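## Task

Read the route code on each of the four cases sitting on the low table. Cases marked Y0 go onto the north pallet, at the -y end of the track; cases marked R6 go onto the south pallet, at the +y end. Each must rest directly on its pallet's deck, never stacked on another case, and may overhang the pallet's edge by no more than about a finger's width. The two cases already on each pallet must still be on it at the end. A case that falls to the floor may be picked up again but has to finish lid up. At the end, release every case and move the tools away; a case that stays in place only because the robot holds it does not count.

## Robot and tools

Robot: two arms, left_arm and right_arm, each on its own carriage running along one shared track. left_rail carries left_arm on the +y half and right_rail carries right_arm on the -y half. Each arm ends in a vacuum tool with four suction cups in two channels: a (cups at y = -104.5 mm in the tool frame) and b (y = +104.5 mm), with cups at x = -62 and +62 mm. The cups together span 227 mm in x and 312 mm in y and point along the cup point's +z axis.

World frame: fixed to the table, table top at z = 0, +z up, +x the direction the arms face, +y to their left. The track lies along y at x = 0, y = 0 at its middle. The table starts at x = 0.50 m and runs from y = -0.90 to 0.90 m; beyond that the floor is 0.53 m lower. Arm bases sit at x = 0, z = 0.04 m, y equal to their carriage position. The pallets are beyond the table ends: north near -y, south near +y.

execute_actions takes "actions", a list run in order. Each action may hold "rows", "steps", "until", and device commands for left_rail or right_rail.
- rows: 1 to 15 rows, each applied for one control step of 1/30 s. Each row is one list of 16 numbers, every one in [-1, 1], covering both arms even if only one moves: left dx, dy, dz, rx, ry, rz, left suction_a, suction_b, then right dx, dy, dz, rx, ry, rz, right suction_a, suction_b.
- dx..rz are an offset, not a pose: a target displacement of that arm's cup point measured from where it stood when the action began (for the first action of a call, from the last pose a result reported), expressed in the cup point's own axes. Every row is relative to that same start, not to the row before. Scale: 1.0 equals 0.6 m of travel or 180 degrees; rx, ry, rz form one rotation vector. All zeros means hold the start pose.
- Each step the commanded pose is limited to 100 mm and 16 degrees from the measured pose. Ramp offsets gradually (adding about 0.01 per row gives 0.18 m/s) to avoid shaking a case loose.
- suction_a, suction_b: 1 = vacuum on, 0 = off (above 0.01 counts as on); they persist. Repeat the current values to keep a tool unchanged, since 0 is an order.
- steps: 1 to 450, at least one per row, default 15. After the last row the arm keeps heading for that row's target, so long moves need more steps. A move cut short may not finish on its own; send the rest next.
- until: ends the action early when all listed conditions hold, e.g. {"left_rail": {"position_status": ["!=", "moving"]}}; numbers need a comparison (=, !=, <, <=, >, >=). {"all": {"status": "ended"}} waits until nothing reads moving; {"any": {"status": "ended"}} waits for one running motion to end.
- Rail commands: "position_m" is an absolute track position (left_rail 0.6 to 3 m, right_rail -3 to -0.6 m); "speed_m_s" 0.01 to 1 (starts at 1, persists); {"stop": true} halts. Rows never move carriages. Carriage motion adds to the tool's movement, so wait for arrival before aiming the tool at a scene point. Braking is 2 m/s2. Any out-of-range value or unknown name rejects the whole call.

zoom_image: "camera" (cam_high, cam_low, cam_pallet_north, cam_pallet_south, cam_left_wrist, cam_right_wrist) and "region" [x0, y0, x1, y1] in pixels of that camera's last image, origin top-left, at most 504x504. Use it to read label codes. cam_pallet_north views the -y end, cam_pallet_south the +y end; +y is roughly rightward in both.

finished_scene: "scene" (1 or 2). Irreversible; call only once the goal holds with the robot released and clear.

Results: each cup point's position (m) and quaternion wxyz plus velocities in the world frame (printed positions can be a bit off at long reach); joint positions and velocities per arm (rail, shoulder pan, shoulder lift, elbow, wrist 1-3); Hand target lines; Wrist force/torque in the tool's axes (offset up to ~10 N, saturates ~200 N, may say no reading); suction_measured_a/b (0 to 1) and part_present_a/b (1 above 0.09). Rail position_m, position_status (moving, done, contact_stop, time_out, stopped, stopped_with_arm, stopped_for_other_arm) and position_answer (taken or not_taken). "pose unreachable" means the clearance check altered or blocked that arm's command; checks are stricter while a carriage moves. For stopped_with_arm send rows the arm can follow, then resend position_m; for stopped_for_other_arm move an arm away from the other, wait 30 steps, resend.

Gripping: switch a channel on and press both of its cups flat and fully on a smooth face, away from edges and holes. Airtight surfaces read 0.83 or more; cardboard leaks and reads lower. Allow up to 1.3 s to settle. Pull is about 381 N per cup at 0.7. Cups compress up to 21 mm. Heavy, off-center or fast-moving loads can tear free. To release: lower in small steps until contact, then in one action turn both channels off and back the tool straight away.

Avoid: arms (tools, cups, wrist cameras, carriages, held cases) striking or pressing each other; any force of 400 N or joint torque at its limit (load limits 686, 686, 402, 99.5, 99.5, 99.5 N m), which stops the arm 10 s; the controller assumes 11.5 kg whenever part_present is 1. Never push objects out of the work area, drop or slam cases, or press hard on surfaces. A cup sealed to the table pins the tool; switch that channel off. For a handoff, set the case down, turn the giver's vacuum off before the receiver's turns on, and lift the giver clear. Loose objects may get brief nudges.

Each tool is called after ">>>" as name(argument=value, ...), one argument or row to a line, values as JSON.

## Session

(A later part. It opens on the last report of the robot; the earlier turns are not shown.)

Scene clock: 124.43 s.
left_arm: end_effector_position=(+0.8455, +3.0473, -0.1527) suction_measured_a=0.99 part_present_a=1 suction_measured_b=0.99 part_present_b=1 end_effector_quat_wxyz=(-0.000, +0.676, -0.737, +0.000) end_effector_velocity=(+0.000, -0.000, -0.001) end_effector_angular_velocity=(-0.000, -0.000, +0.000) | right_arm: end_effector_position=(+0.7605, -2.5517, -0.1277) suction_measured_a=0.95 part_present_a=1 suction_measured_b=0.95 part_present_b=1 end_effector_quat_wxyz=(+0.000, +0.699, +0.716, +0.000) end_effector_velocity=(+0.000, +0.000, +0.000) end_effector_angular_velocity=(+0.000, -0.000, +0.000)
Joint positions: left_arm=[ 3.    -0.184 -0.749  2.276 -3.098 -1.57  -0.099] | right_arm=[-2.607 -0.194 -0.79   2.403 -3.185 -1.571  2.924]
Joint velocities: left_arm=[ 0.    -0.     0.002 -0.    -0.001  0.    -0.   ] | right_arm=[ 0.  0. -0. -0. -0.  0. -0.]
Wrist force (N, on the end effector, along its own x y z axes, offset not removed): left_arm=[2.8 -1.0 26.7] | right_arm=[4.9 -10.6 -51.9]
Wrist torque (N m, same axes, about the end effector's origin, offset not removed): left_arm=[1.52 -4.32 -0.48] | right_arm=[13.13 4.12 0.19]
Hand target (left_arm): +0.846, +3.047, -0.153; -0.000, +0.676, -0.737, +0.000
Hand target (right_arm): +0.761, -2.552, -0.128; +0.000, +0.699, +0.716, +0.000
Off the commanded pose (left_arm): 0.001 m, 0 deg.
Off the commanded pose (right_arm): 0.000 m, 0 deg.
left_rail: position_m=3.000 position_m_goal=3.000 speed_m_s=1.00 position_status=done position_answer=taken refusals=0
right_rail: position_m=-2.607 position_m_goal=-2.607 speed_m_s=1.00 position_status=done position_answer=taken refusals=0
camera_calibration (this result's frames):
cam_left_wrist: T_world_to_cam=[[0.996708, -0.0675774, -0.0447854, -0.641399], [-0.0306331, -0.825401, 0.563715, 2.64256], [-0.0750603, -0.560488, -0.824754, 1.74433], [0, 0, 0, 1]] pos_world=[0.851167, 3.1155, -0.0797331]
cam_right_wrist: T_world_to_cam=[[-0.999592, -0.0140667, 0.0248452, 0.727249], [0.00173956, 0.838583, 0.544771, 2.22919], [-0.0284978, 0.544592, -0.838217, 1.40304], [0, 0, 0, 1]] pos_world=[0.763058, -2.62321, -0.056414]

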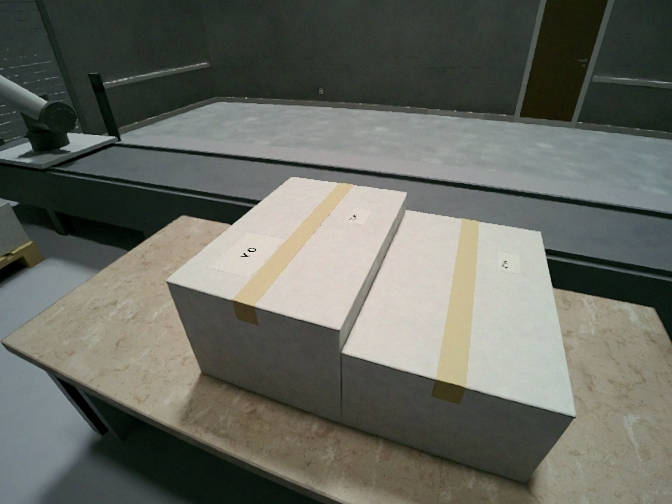

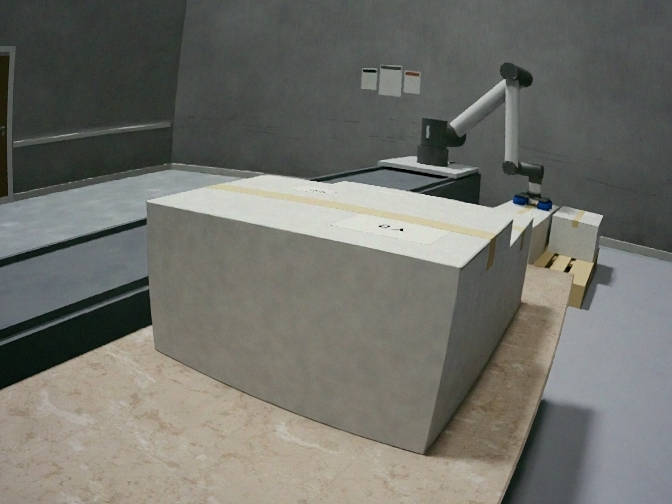

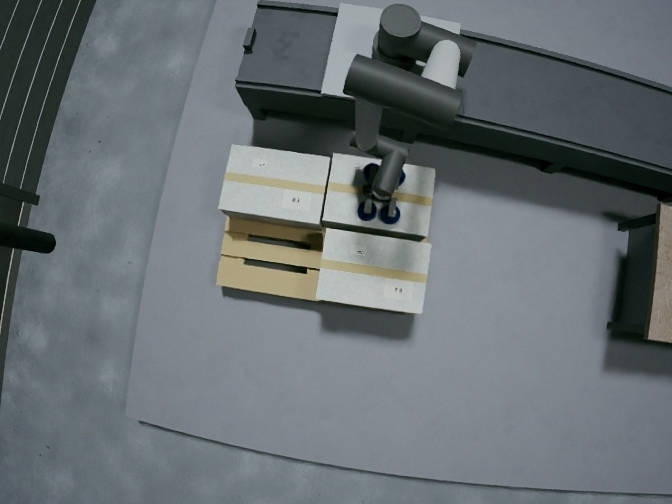

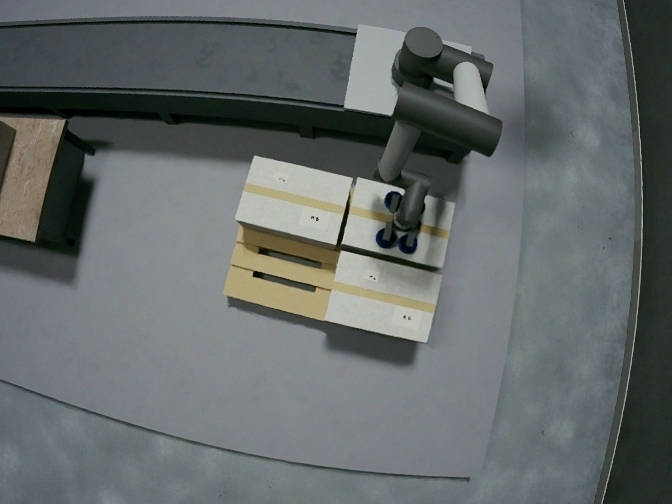

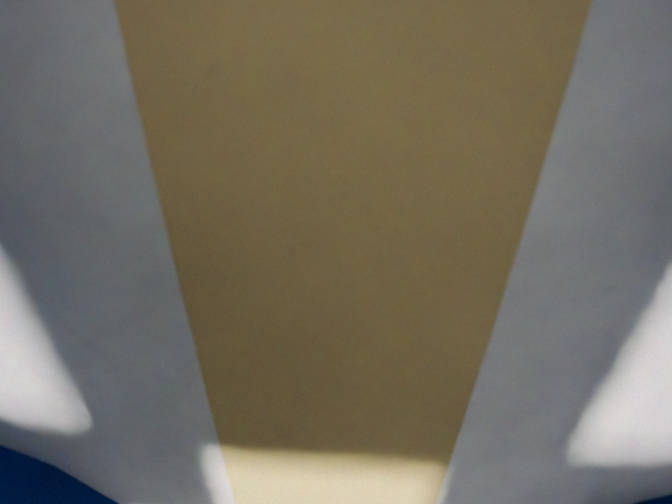

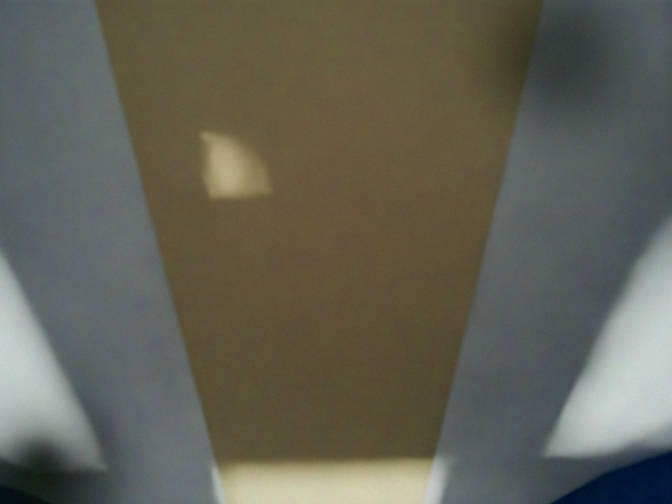

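>>> execute_actions(
  actions=[
    {"rows":[[0,0,0.0027,0,0,0,1,1, 0,0,0,0,0,0,1,1]],"steps":1},
  ],
)

Scene clock: 125.03 s.
left_arm: end_effector_position=(+0.8455, +3.0473, -0.1535) suction_measured_a=0.99 part_present_a=1 suction_measured_b=0.99 part_present_b=1 end_effector_quat_wxyz=(-0.000, +0.676, -0.737, +0.000) end_effector_velocity=(-0.000, +0.000, -0.001) end_effector_angular_velocity=(-0.000, -0.000, -0.000) | right_arm: end_effector_position=(+0.7605, -2.5517, -0.1277) suction_measured_a=0.95 part_present_a=1 suction_measured_b=0.95 part_present_b=1 end_effector_quat_wxyz=(+0.000, +0.699, +0.716, +0.000) end_effector_velocity=(+0.000, +0.000, +0.000) end_effector_angular_velocity=(+0.000, -0.000, -0.000)
Joint positions: left_arm=[ 3.    -0.184 -0.748  2.276 -3.099 -1.57  -0.099] | right_arm=[-2.607 -0.194 -0.79   2.403 -3.185 -1.571  2.924]
Joint velocities: left_arm=[ 0.    -0.     0.002 -0.    -0.001  0.     0.   ] | right_arm=[ 0. -0.  0. -0. -0.  0.  0.]
Wrist force (N, on the end effector, along its own x y z axes, offset not removed): left_arm=[-0.3 -2.8 25.2] | right_arm=[3.3 -12.2 -48.4]
Wrist torque (N m, same axes, about the end effector's origin, offset not removed): left_arm=[1.16 -3.85 -0.59] | right_arm=[13.03 4.35 0.12]
Hand target (left_arm): +0.845, +3.047, -0.154; -0.000, +0.676, -0.737, +0.000
Hand target (right_arm): +0.761, -2.552, -0.128; +0.000, +0.699, +0.716, +0.000
Off the commanded pose (left_arm): 0.001 m, 0 deg.
Off the commanded pose (right_arm): 0.000 m, 0 deg.
left_rail: position_m=3.000 position_m_goal=3.000 speed_m_s=1.00 position_status=done position_answer=taken refusals=0
right_rail: position_m=-2.607 position_m_goal=-2.607 speed_m_s=1.00 position_status=done position_answer=taken refusals=0
camera_calibration (this result's frames):
cam_left_wrist: T_world_to_cam=[[0.996709, -0.0675775, -0.0447643, -0.641454], [-0.0306447, -0.825399, 0.563718, 2.64302], [-0.075043, -0.560491, -0.824754, 1.74365], [0, 0, 0, 1]] pos_world=[0.851186, 3.1155, -0.0805542]
cam_right_wrist: T_world_to_cam=[[-0.999592, -0.0140666, 0.024845, 0.727249], [0.00173956, 0.838583, 0.544771, 2.22919], [-0.0284976, 0.544592, -0.838217, 1.40304], [0, 0, 0, 1]] pos_world=[0.763058, -2.62321, -0.056414]

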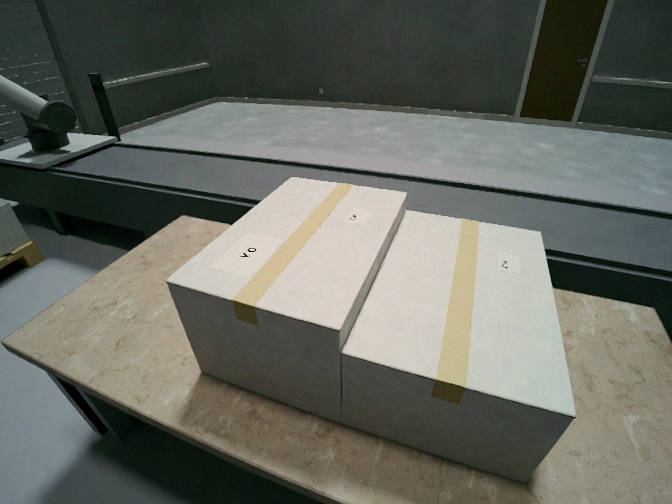

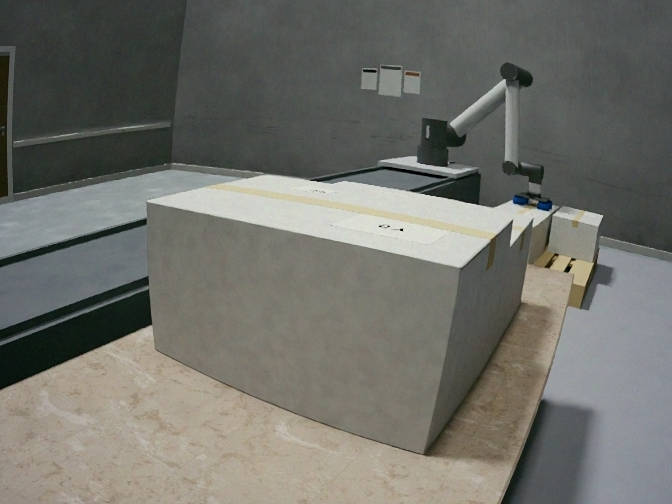

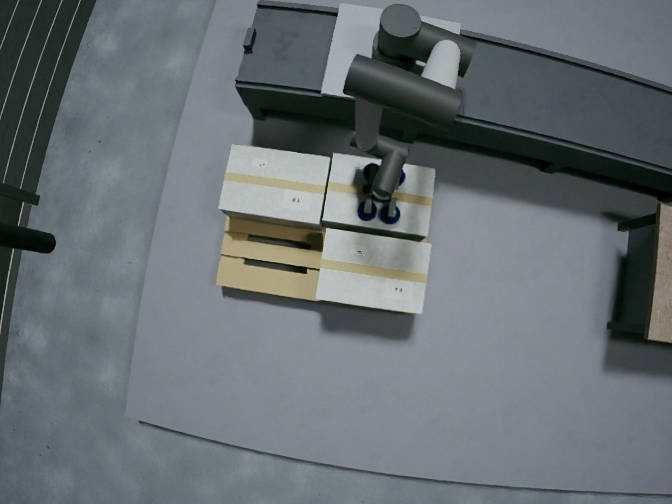

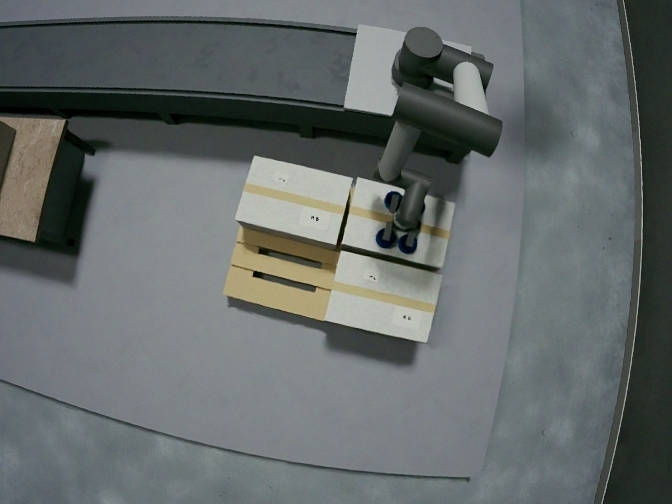

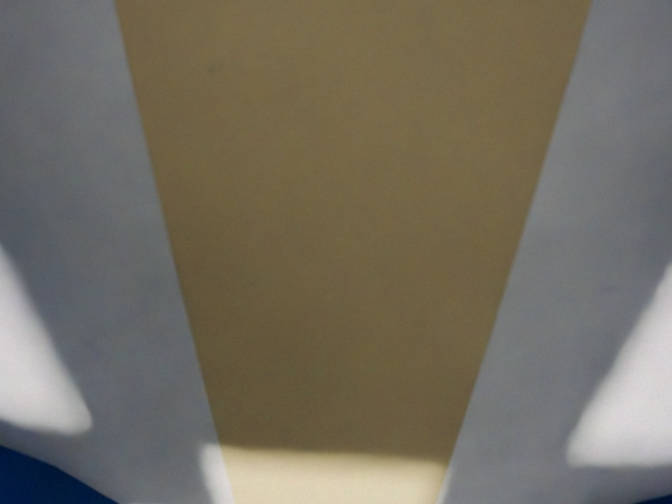

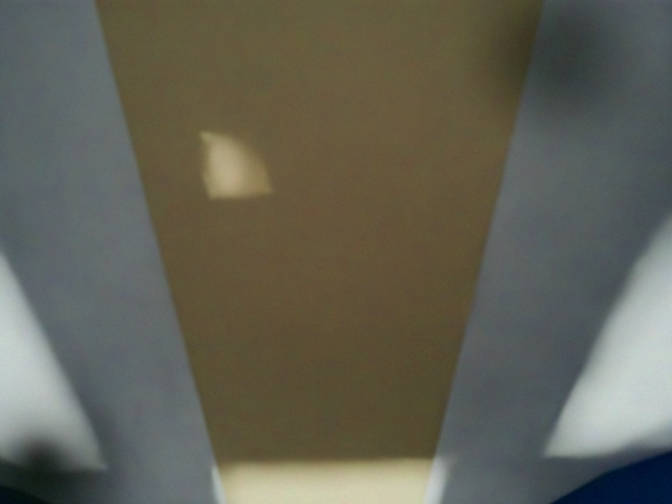

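>>> execute_actions(
  actions=[
    {"rows":[[0,0,0.0027,0,0,0,1,1, 0,0,0,0,0,0,1,1]],"steps":1},
  ],
)

Scene clock: 125.77 s.
left_arm: end_effector_position=(+0.8455, +3.0473, -0.1543) suction_measured_a=0.99 part_present_a=1 suction_measured_b=0.99 part_present_b=1 end_effector_quat_wxyz=(-0.000, +0.676, -0.737, +0.000) end_effector_velocity=(+0.000, -0.000, -0.001) end_effector_angular_velocity=(-0.000, -0.000, +0.000) | right_arm: end_effector_position=(+0.7605, -2.5517, -0.1277) suction_measured_a=0.95 part_present_a=1 suction_measured_b=0.95 part_present_b=1 end_effector_quat_wxyz=(+0.000, +0.699, +0.716, +0.000) end_effector_velocity=(+0.000, +0.000, -0.000) end_effector_angular_velocity=(+0.000, +0.000, +0.000)
Joint positions: left_arm=[ 3.    -0.184 -0.747  2.276 -3.1   -1.57  -0.099] | right_arm=[-2.607 -0.194 -0.79   2.403 -3.185 -1.571  2.924]
Joint velocities: left_arm=[ 0.     0.     0.002 -0.    -0.001 -0.    -0.   ] | right_arm=[ 0.  0. -0. -0.  0.  0. -0.]
Wrist force (N, on the end effector, along its own x y z axes, offset not removed): left_arm=[-1.1 -2.1 25.4] | right_arm=[6.6 -8.6 -51.7]
Wrist torque (N m, same axes, about the end effector's origin, offset not removed): left_arm=[1.38 -3.91 -0.59] | right_arm=[13.53 3.96 0.16]
Hand target (left_arm): +0.846, +3.047, -0.155; -0.000, +0.676, -0.737, +0.000
Hand target (right_arm): +0.761, -2.552, -0.128; +0.000, +0.699, +0.716, +0.000
Off the commanded pose (left_arm): 0.001 m, 0 deg.
Off the commanded pose (right_arm): 0.000 m, 0 deg.
left_rail: position_m=3.000 position_m_goal=3.000 speed_m_s=1.00 position_status=done position_answer=taken refusals=0
right_rail: position_m=-2.607 position_m_goal=-2.607 speed_m_s=1.00 position_status=done position_answer=taken refusals=0
camera_calibration (this result's frames):
cam_left_wrist: T_world_to_cam=[[0.996708, -0.0675772, -0.0447891, -0.641476], [-0.0306308, -0.825401, 0.563715, 2.64347], [-0.0750633, -0.560487, -0.824754, 1.74299], [0, 0, 0, 1]] pos_world=[0.851171, 3.1155, -0.0813538]
cam_right_wrist: T_world_to_cam=[[-0.999592, -0.0140664, 0.0248449, 0.72725], [0.00173968, 0.838583, 0.544771, 2.22919], [-0.0284975, 0.544592, -0.838217, 1.40304], [0, 0, 0, 1]] pos_world=[0.763058, -2.62321, -0.056414]

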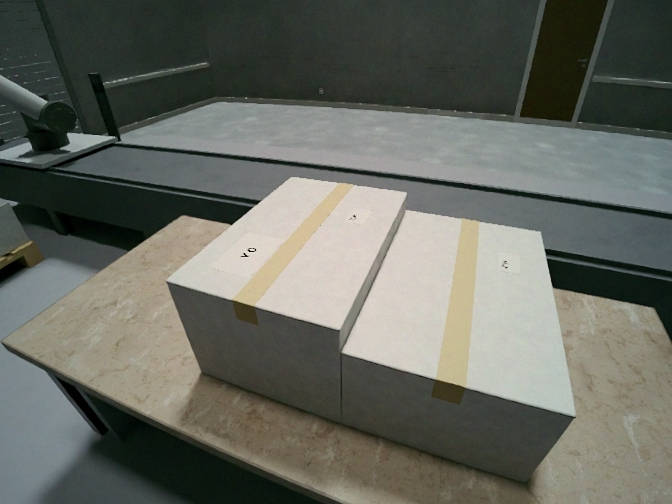

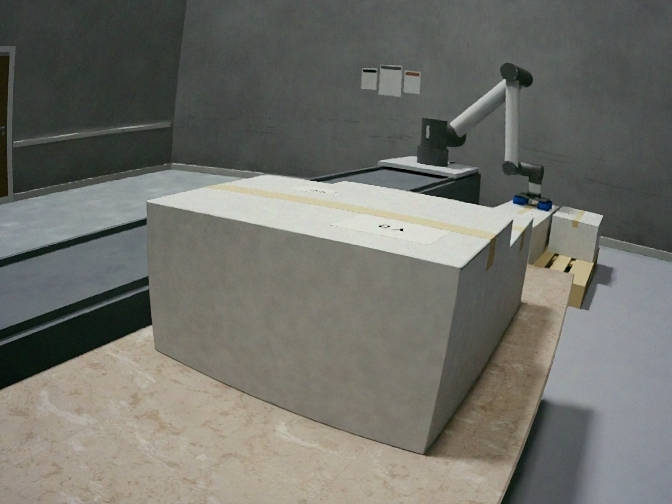

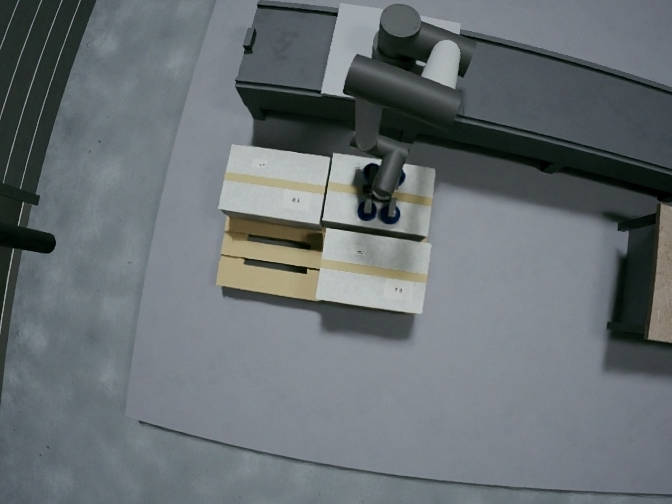

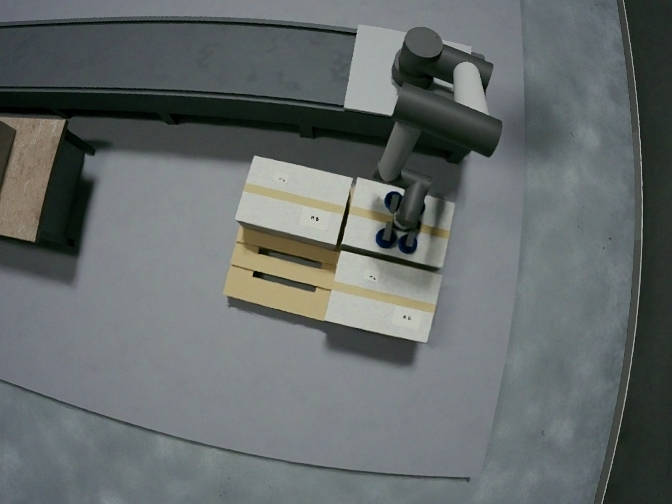

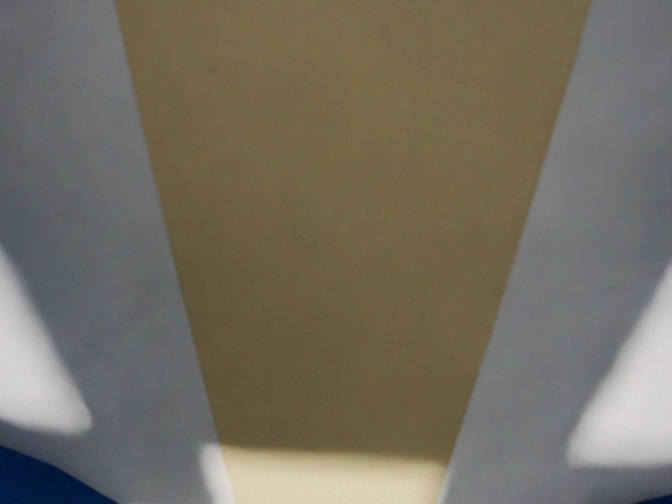

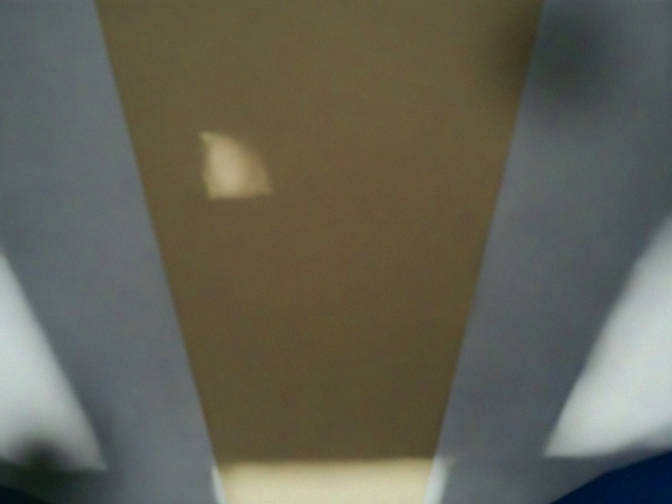

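>>> execute_actions(
  actions=[
    {"rows":[[0,0,0.0027,0,0,0,1,1, 0,0,0,0,0,0,1,1]],"steps":1},
  ],
)

Scene clock: 126.10 s.
left_arm: end_effector_position=(+0.8456, +3.0473, -0.1550) suction_measured_a=0.99 part_present_a=1 suction_measured_b=0.99 part_present_b=1 end_effector_quat_wxyz=(-0.000, +0.676, -0.737, +0.000) end_effector_velocity=(+0.000, -0.000, -0.001) end_effector_angular_velocity=(-0.000, -0.000, +0.000) | right_arm: end_effector_position=(+0.7605, -2.5517, -0.1277) suction_measured_a=0.95 part_present_a=1 suction_measured_b=0.95 part_present_b=1 end_effector_quat_wxyz=(+0.000, +0.699, +0.716, +0.000) end_effector_velocity=(+0.000, +0.000, +0.000) end_effector_angular_velocity=(+0.000, -0.000, -0.000)
Joint positions: left_arm=[ 3.    -0.184 -0.746  2.275 -3.101 -1.57  -0.099] | right_arm=[-2.607 -0.194 -0.79   2.403 -3.185 -1.571  2.924]
Joint velocities: left_arm=[ 0.     0.     0.002 -0.    -0.002  0.    -0.   ] | right_arm=[ 0. -0. -0.  0. -0.  0.  0.]
Wrist force (N, on the end effector, along its own x y z axes, offset not removed): left_arm=[-1.9 0.0 15.4] | right_arm=[1.2 -11.1 -51.8]
Wrist torque (N m, same axes, about the end effector's origin, offset not removed): left_arm=[2.76 -1.90 -0.24] | right_arm=[13.39 4.46 0.22]
Hand target (left_arm): +0.845, +3.047, -0.156; -0.000, +0.676, -0.737, +0.000
Hand target (right_arm): +0.761, -2.552, -0.128; +0.000, +0.699, +0.716, +0.000
Off the commanded pose (left_arm): 0.001 m, 0 deg.
Off the commanded pose (right_arm): 0.000 m, 0 deg.
left_rail: position_m=3.000 position_m_goal=3.000 speed_m_s=1.00 position_status=done position_answer=taken refusals=0
right_rail: position_m=-2.607 position_m_goal=-2.607 speed_m_s=1.00 position_status=done position_answer=taken refusals=0
camera_calibration (this result's frames):
cam_left_wrist: T_world_to_cam=[[0.996714, -0.0675783, -0.0446536, -0.641552], [-0.0307065, -0.825387, 0.563731, 2.64389], [-0.0749526, -0.560508, -0.82475, 1.74237], [0, 0, 0, 1]] pos_world=[0.851224, 3.11549, -0.0820726]
cam_right_wrist: T_world_to_cam=[[-0.999592, -0.0140665, 0.0248451, 0.727249], [0.00173963, 0.838583, 0.544771, 2.22919], [-0.0284977, 0.544592, -0.838217, 1.40304], [0, 0, 0, 1]] pos_world=[0.763058, -2.62321, -0.056414]

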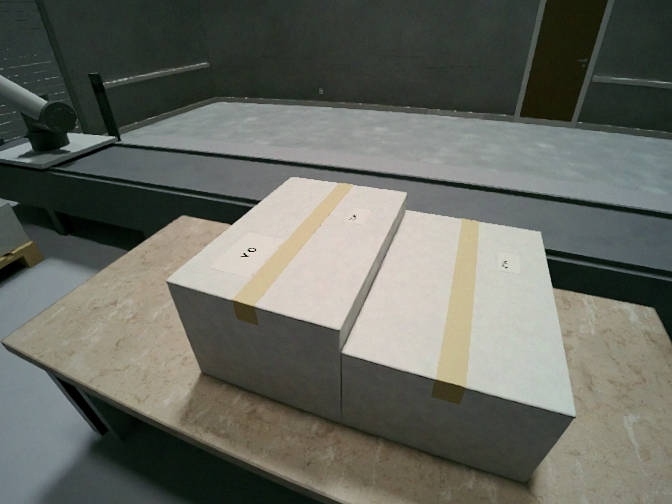

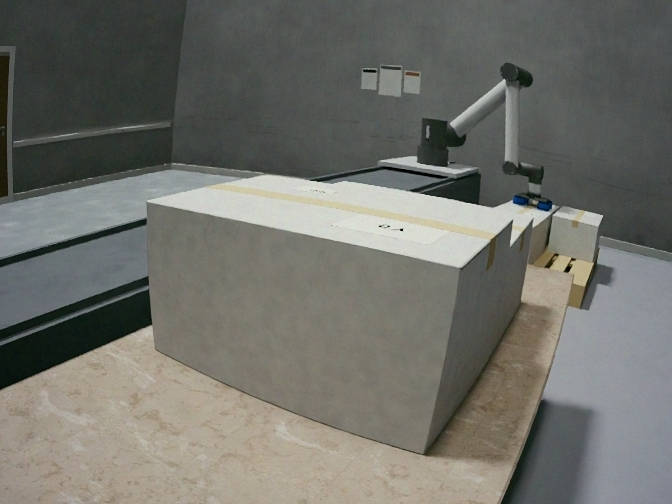

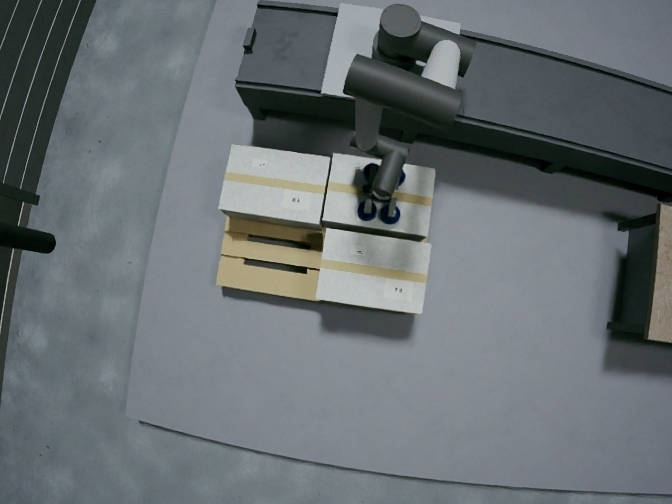

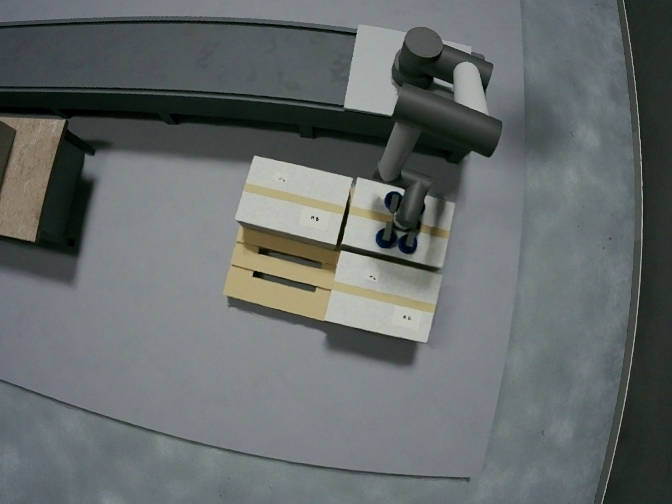

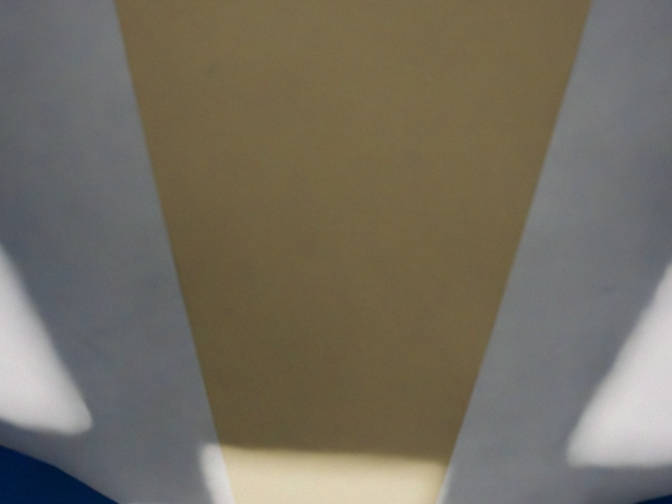

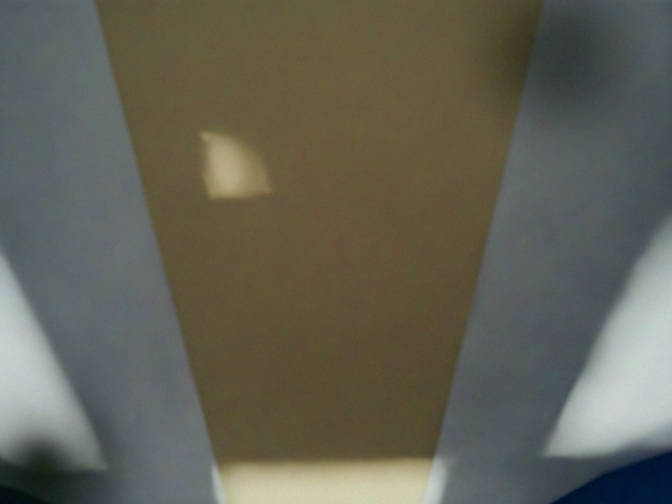

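>>> execute_actions(
  actions=[
    {"rows":[
[0,0,-0.004,0,0,0,0,0, 0,0,-0.004,0,0,0,0,0],
[0,0,-0.010,0,0,0,0,0, 0,0,-0.010,0,0,0,0,0],
[0,0,-0.018,0,0,0,0,0, 0,0,-0.018,0,0,0,0,0],
[0,0,-0.028,0,0,0,0,0, 0,0,-0.028,0,0,0,0,0],
[0,0,-0.040,0,0,0,0,0, 0,0,-0.040,0,0,0,0,0],
[0,0,-0.054,0,0,0,0,0, 0,0,-0.054,0,0,0,0,0],
[0,0,-0.070,0,0,0,0,0, 0,0,-0.070,0,0,0,0,0],
[0,0,-0.090,0,0,0,0,0, 0,0,-0.090,0,0,0,0,0],
[0,0,-0.115,0,0,0.005,0,0, 0,0,-0.115,0,0,-0.005,0,0],
[0.005,0,-0.145,0,0,0.015,0,0, 0.005,0,-0.145,0,0,-0.015,0,0],
[0.015,-0.002,-0.18,0,0,0.035,0,0, 0.015,0.004,-0.18,0,0,-0.035,0,0],
[0.035,-0.005,-0.22,0,0,0.06,0,0, 0.04,0.010,-0.22,0,0,-0.06,0,0],
[0.07,-0.011,-0.27,0,0,0.10,0,0, 0.08,0.02,-0.26,0,0,-0.10,0,0],
[0.5765,-0.0907,-0.7417,0,0,0.4726,0,0, 0.7799,0.2012,-0.7628,0,0,-0.4924,0,0]
],"steps":14},
    {"left_rail":{"position_m":1.05},"right_rail":{"position_m":-1.15},"steps":16},
  ],
)

Scene clock: 140.63 s.
left_arm: end_effector_position=(+0.8491, +3.0467, -0.1451) suction_measured_a=0.00 part_present_a=0 suction_measured_b=0.00 part_present_b=0 end_effector_quat_wxyz=(-0.006, +0.676, -0.736, +0.008) end_effector_velocity=(+0.000, -0.000, +0.000) end_effector_angular_velocity=(-0.000, -0.000, +0.000) | right_arm: end_effector_position=(+0.8137, -2.2861, +0.1648) suction_measured_a=0.01 part_present_a=0 suction_measured_b=0.01 part_present_b=0 end_effector_quat_wxyz=(+0.024, +0.264, +0.964, +0.010) end_effector_velocity=(-0.000, -0.000, -0.000) end_effector_angular_velocity=(-0.000, +0.000, -0.000)
Joint positions: left_arm=[ 3.    -0.184 -0.756  2.28  -3.116 -1.57  -0.099] | right_arm=[-2.607  0.144 -1.194  2.248 -2.676 -1.571  2.25 ]
Joint velocities: left_arm=[ 0.  0. -0. -0. -0. -0. -0.] | right_arm=[ 0. -0.  0. -0.  0.  0. -0.]
Wrist force (N, on the end effector, along its own x y z axes, offset not removed): left_arm=[4.3 75.8 -200.0] | right_arm=[-3.0 -7.5 8.9]
Wrist torque (N m, same axes, about the end effector's origin, offset not removed): left_arm=[-0.73 -0.05 -0.77] | right_arm=[-0.79 -0.12 -0.29]
Hand target (left_arm): +0.849, +3.047, -0.146; -0.006, +0.676, -0.736, +0.008
Hand target (right_arm): +0.814, -2.286, +0.165; +0.024, +0.264, +0.964, +0.010
Off the commanded pose (left_arm): 0.558 m, 85 deg.
Off the commanded pose (right_arm): 0.269 m, 31 deg; position and orientation clipped at the last step of the last action.
FORCE FAULT: contact force on the left arm reached its limit, and that arm stopped for 10 seconds. The contact can be on any part of that arm, not only on its tool. That arm's remaining commands of this call were not run. That arm holds still and accepts commands again. Move the arm away from the contact; if what it grips holds it there, let go first. Pushing or pulling that hard again can fault the arm again.
left_rail: position_m=3.000 position_m_goal=3.000 speed_m_s=1.00 position_status=stopped_with_arm position_answer=taken refusals=0
right_rail: position_m=-2.607 position_m_goal=-2.607 speed_m_s=1.00 position_status=stopped_for_other_arm position_answer=taken refusals=0
camera_calibration (this result's frames):
cam_left_wrist: T_world_to_cam=[[0.997398, -0.0677057, -0.0247708, -0.64199], [-0.0418306, -0.823314, 0.566042, 2.64134], [-0.0587184, -0.563533, -0.824004, 1.74597], [0, 0, 0, 1]] pos_world=[0.853329, 3.1151, -0.0723238]
cam_right_wrist: T_world_to_cam=[[-0.518598, -0.854989, -0.00698973, -1.53172], [-0.736656, 0.442643, 0.511278, 1.54814], [-0.434043, 0.270297, -0.859387, 1.21149], [0, 0, 0, 1]] pos_world=[0.871937, -2.32233, 0.238901]

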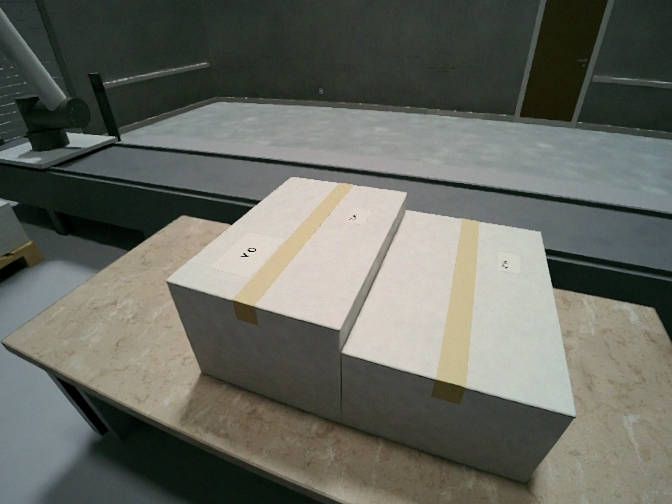

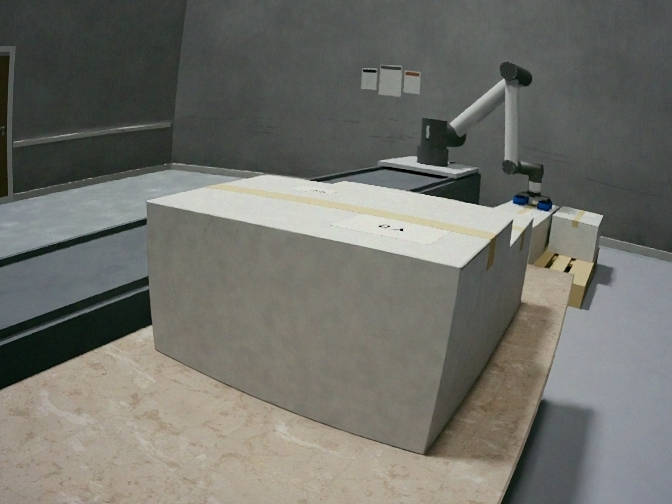

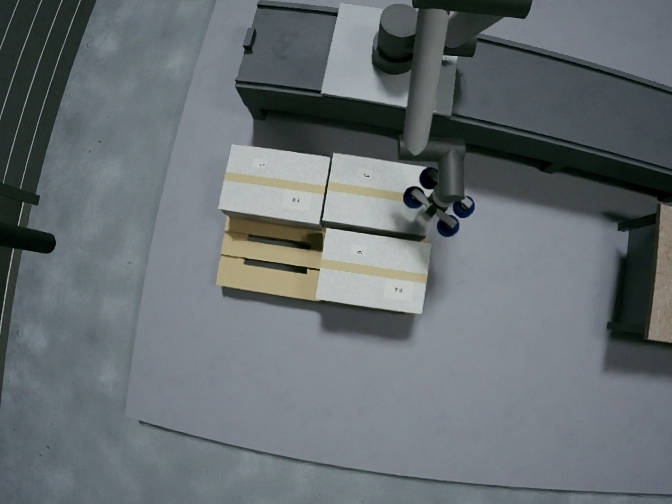

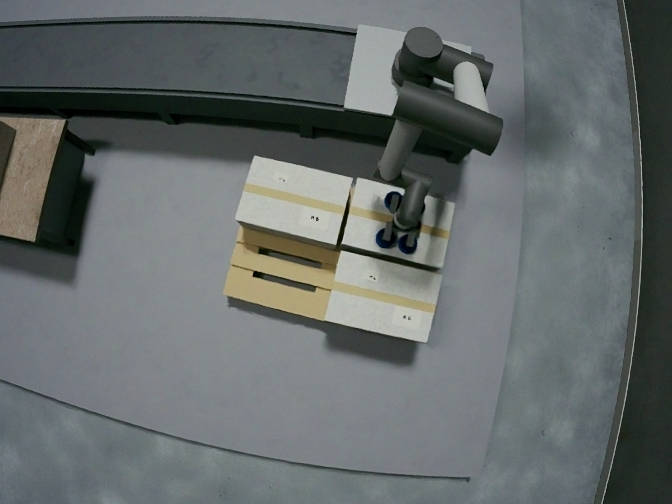

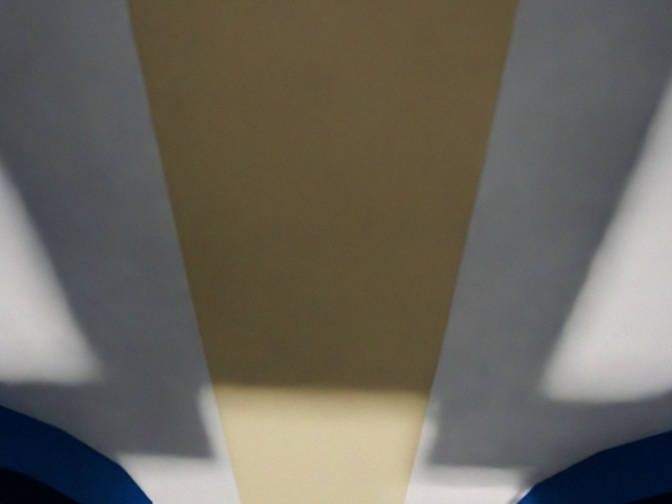

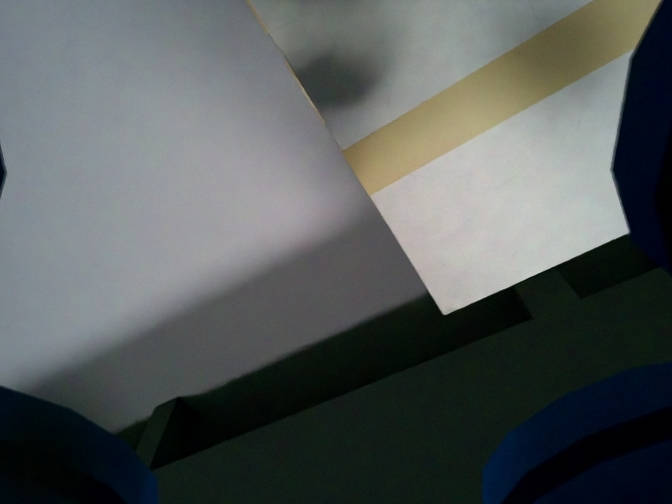

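>>> execute_actions(
  actions=[
    {"rows":[
[0,0,-0.015,-0.001,0,0,0,0, 0.001,0.005,-0.004,0,0,-0.003,0,0],
[0,0,-0.035,-0.002,0,0,0,0, 0.003,0.013,-0.010,0,0.001,-0.008,0,0],
[0,-0.001,-0.058,-0.004,0,0,0,0, 0.006,0.025,-0.019,0.001,0.002,-0.015,0,0],
[0,-0.002,-0.085,-0.005,0,0.004,0,0, 0.010,0.042,-0.032,0.001,0.003,-0.025,0,0],
[0.004,-0.003,-0.115,-0.006,0,0.012,0,0, 0.015,0.063,-0.048,0.002,0.004,-0.038,0,0],
[0.012,-0.005,-0.15,-0.006,0,0.028,0,0, 0.021,0.088,-0.067,0.002,0.006,-0.054,0,0],
[0.028,-0.008,-0.19,-0.006,0.001,0.05,0,0, 0.028,0.118,-0.090,0.003,0.008,-0.073,0,0],
[0.055,-0.013,-0.235,-0.006,0.001,0.08,0,0, 0.036,0.152,-0.116,0.004,0.010,-0.095,0,0],
[0.576,-0.0991,-0.7235,-0.0056,0.0042,0.4726,0,0, 0.0823,0.3506,-0.2677,0.0064,0.0155,-0.1701,0,0]
],"steps":10},
    {"left_rail":{"position_m":1.05},"right_rail":{"position_m":-1.15},"steps":16},
  ],
)

Scene clock: 146.20 s.
left_arm: end_effector_position=(+0.8627, +2.6083, +0.1150) suction_measured_a=0.00 part_present_a=0 suction_measured_b=0.00 part_present_b=0 end_effector_quat_wxyz=(+0.018, -0.332, +0.943, -0.013) end_effector_velocity=(+0.022, -1.315, +0.360) end_effector_angular_velocity=(+0.024, -0.053, -1.292) | right_arm: end_effector_position=(+0.8662, -1.8387, +0.3261) suction_measured_a=0.01 part_present_a=0 suction_measured_b=0.01 part_present_b=0 end_effector_quat_wxyz=(+0.002, +0.004, +1.000, +0.001) end_effector_velocity=(+0.026, +1.042, +0.033) end_effector_angular_velocity=(-0.017, +0.039, +0.068)
Joint positions: left_arm=[ 2.751 -0.397 -1.129  2.26  -2.746 -1.567  0.497] | right_arm=[-2.358  0.339 -1.241  1.957 -2.293 -1.57   1.919]
Joint velocities: left_arm=[-0.988 -0.345 -0.437 -0.178  0.572  0.001  0.948] | right_arm=[ 0.988  0.044  0.027 -0.114  0.13  -0.003 -0.024]
Wrist force (N, on the end effector, along its own x y z axes, offset not removed): left_arm=[-4.8 1.9 1.9] | right_arm=[-2.0 -11.5 2.9]
Wrist torque (N m, same axes, about the end effector's origin, offset not removed): left_arm=[0.99 0.93 -0.59] | right_arm=[-1.26 -0.22 -0.37]
Hand target (left_arm): +0.863, +2.505, +0.174; +0.020, -0.227, +0.974, -0.013
Hand target (right_arm): +0.869, -1.781, +0.330; -0.000, +0.000, +1.000, +0.000
Off the commanded pose (left_arm): 0.237 m, 39 deg; position and orientation clipped at the last step of the last action.
Off the commanded pose (right_arm): 0.009 m, 1 deg.
left_rail: position_m=2.751 position_m_goal=1.050 speed_m_s=1.00 position_status=moving position_answer=taken refusals=0
right_rail: position_m=-2.358 position_m_goal=-1.150 speed_m_s=1.00 position_status=moving position_answer=taken refusals=0
camera_calibration (this result's frames):
cam_left_wrist: T_world_to_cam=[[0.640217, -0.76815, -0.00822461, 1.45436], [-0.641483, -0.540475, 0.544414, 1.91587], [-0.422637, -0.343267, -0.838776, 1.45516], [0, 0, 0, 1]] pos_world=[0.912896, 2.65215, 0.18949]
cam_right_wrist: T_world_to_cam=[[-0.0187676, -0.999563, 0.0228297, -1.82928], [-0.840609, 0.0281374, 0.540911, 0.624606], [-0.541317, -0.00903927, -0.84077, 0.825187], [0, 0, 0, 1]] pos_world=[0.937406, -1.8386, 0.397699]

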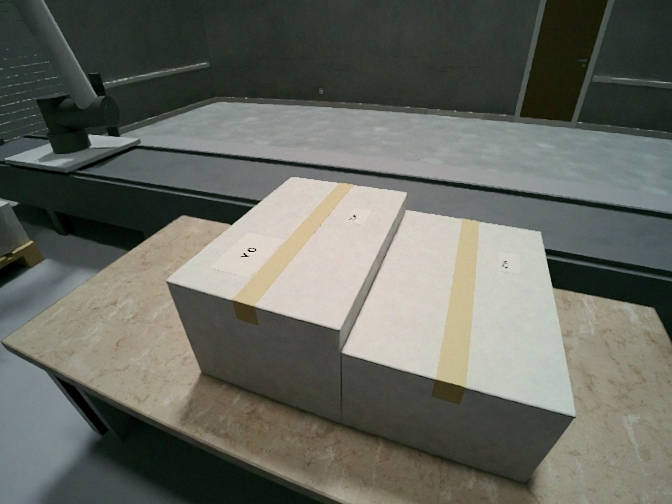

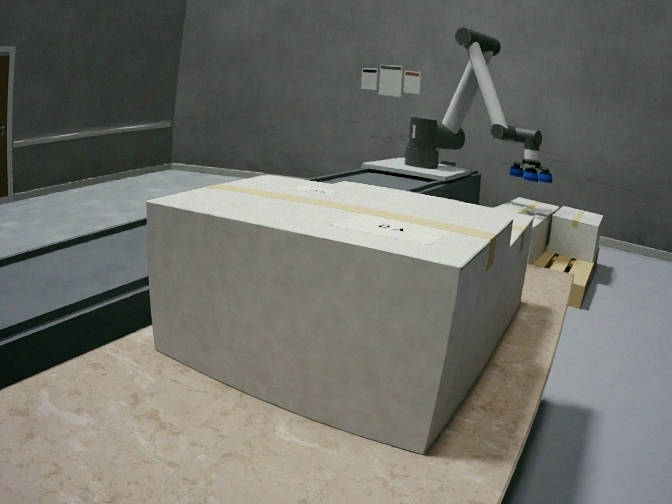

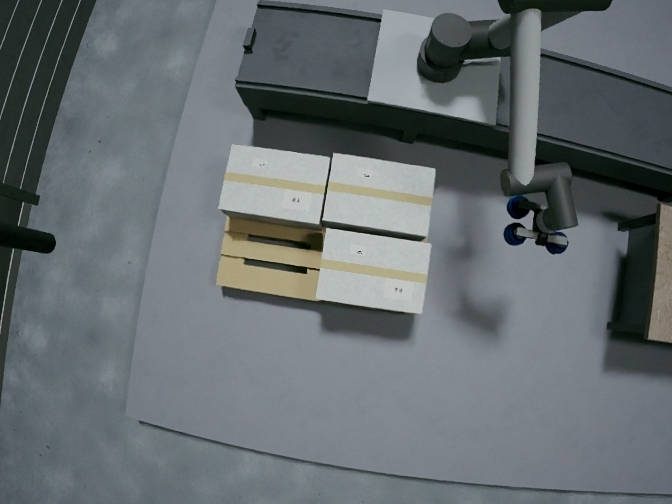

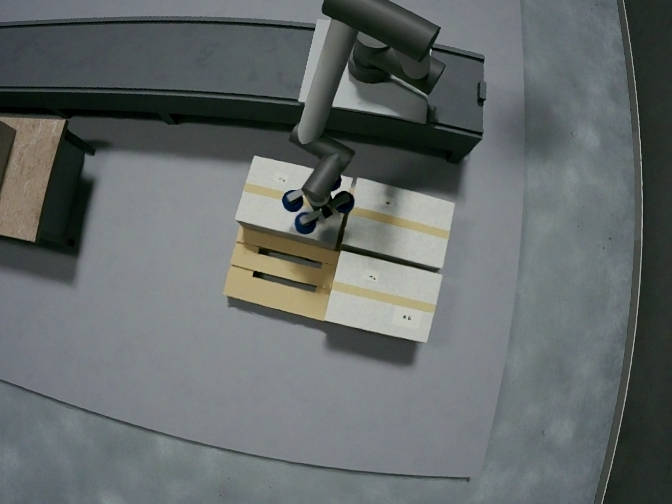

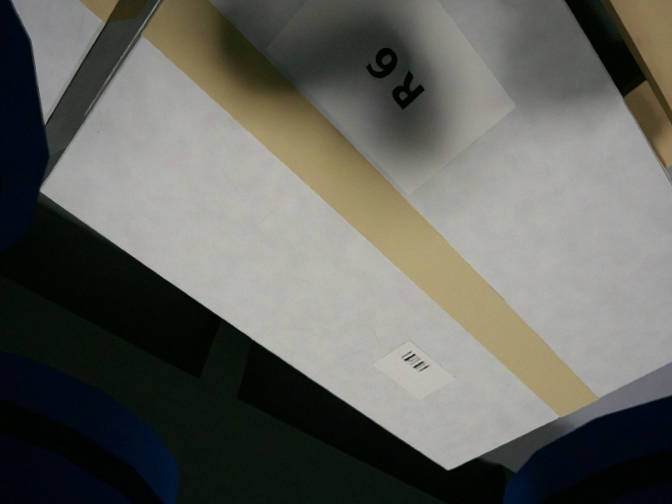

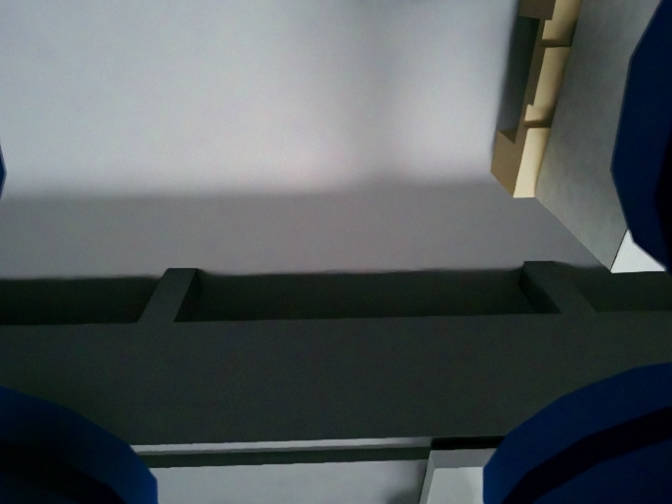

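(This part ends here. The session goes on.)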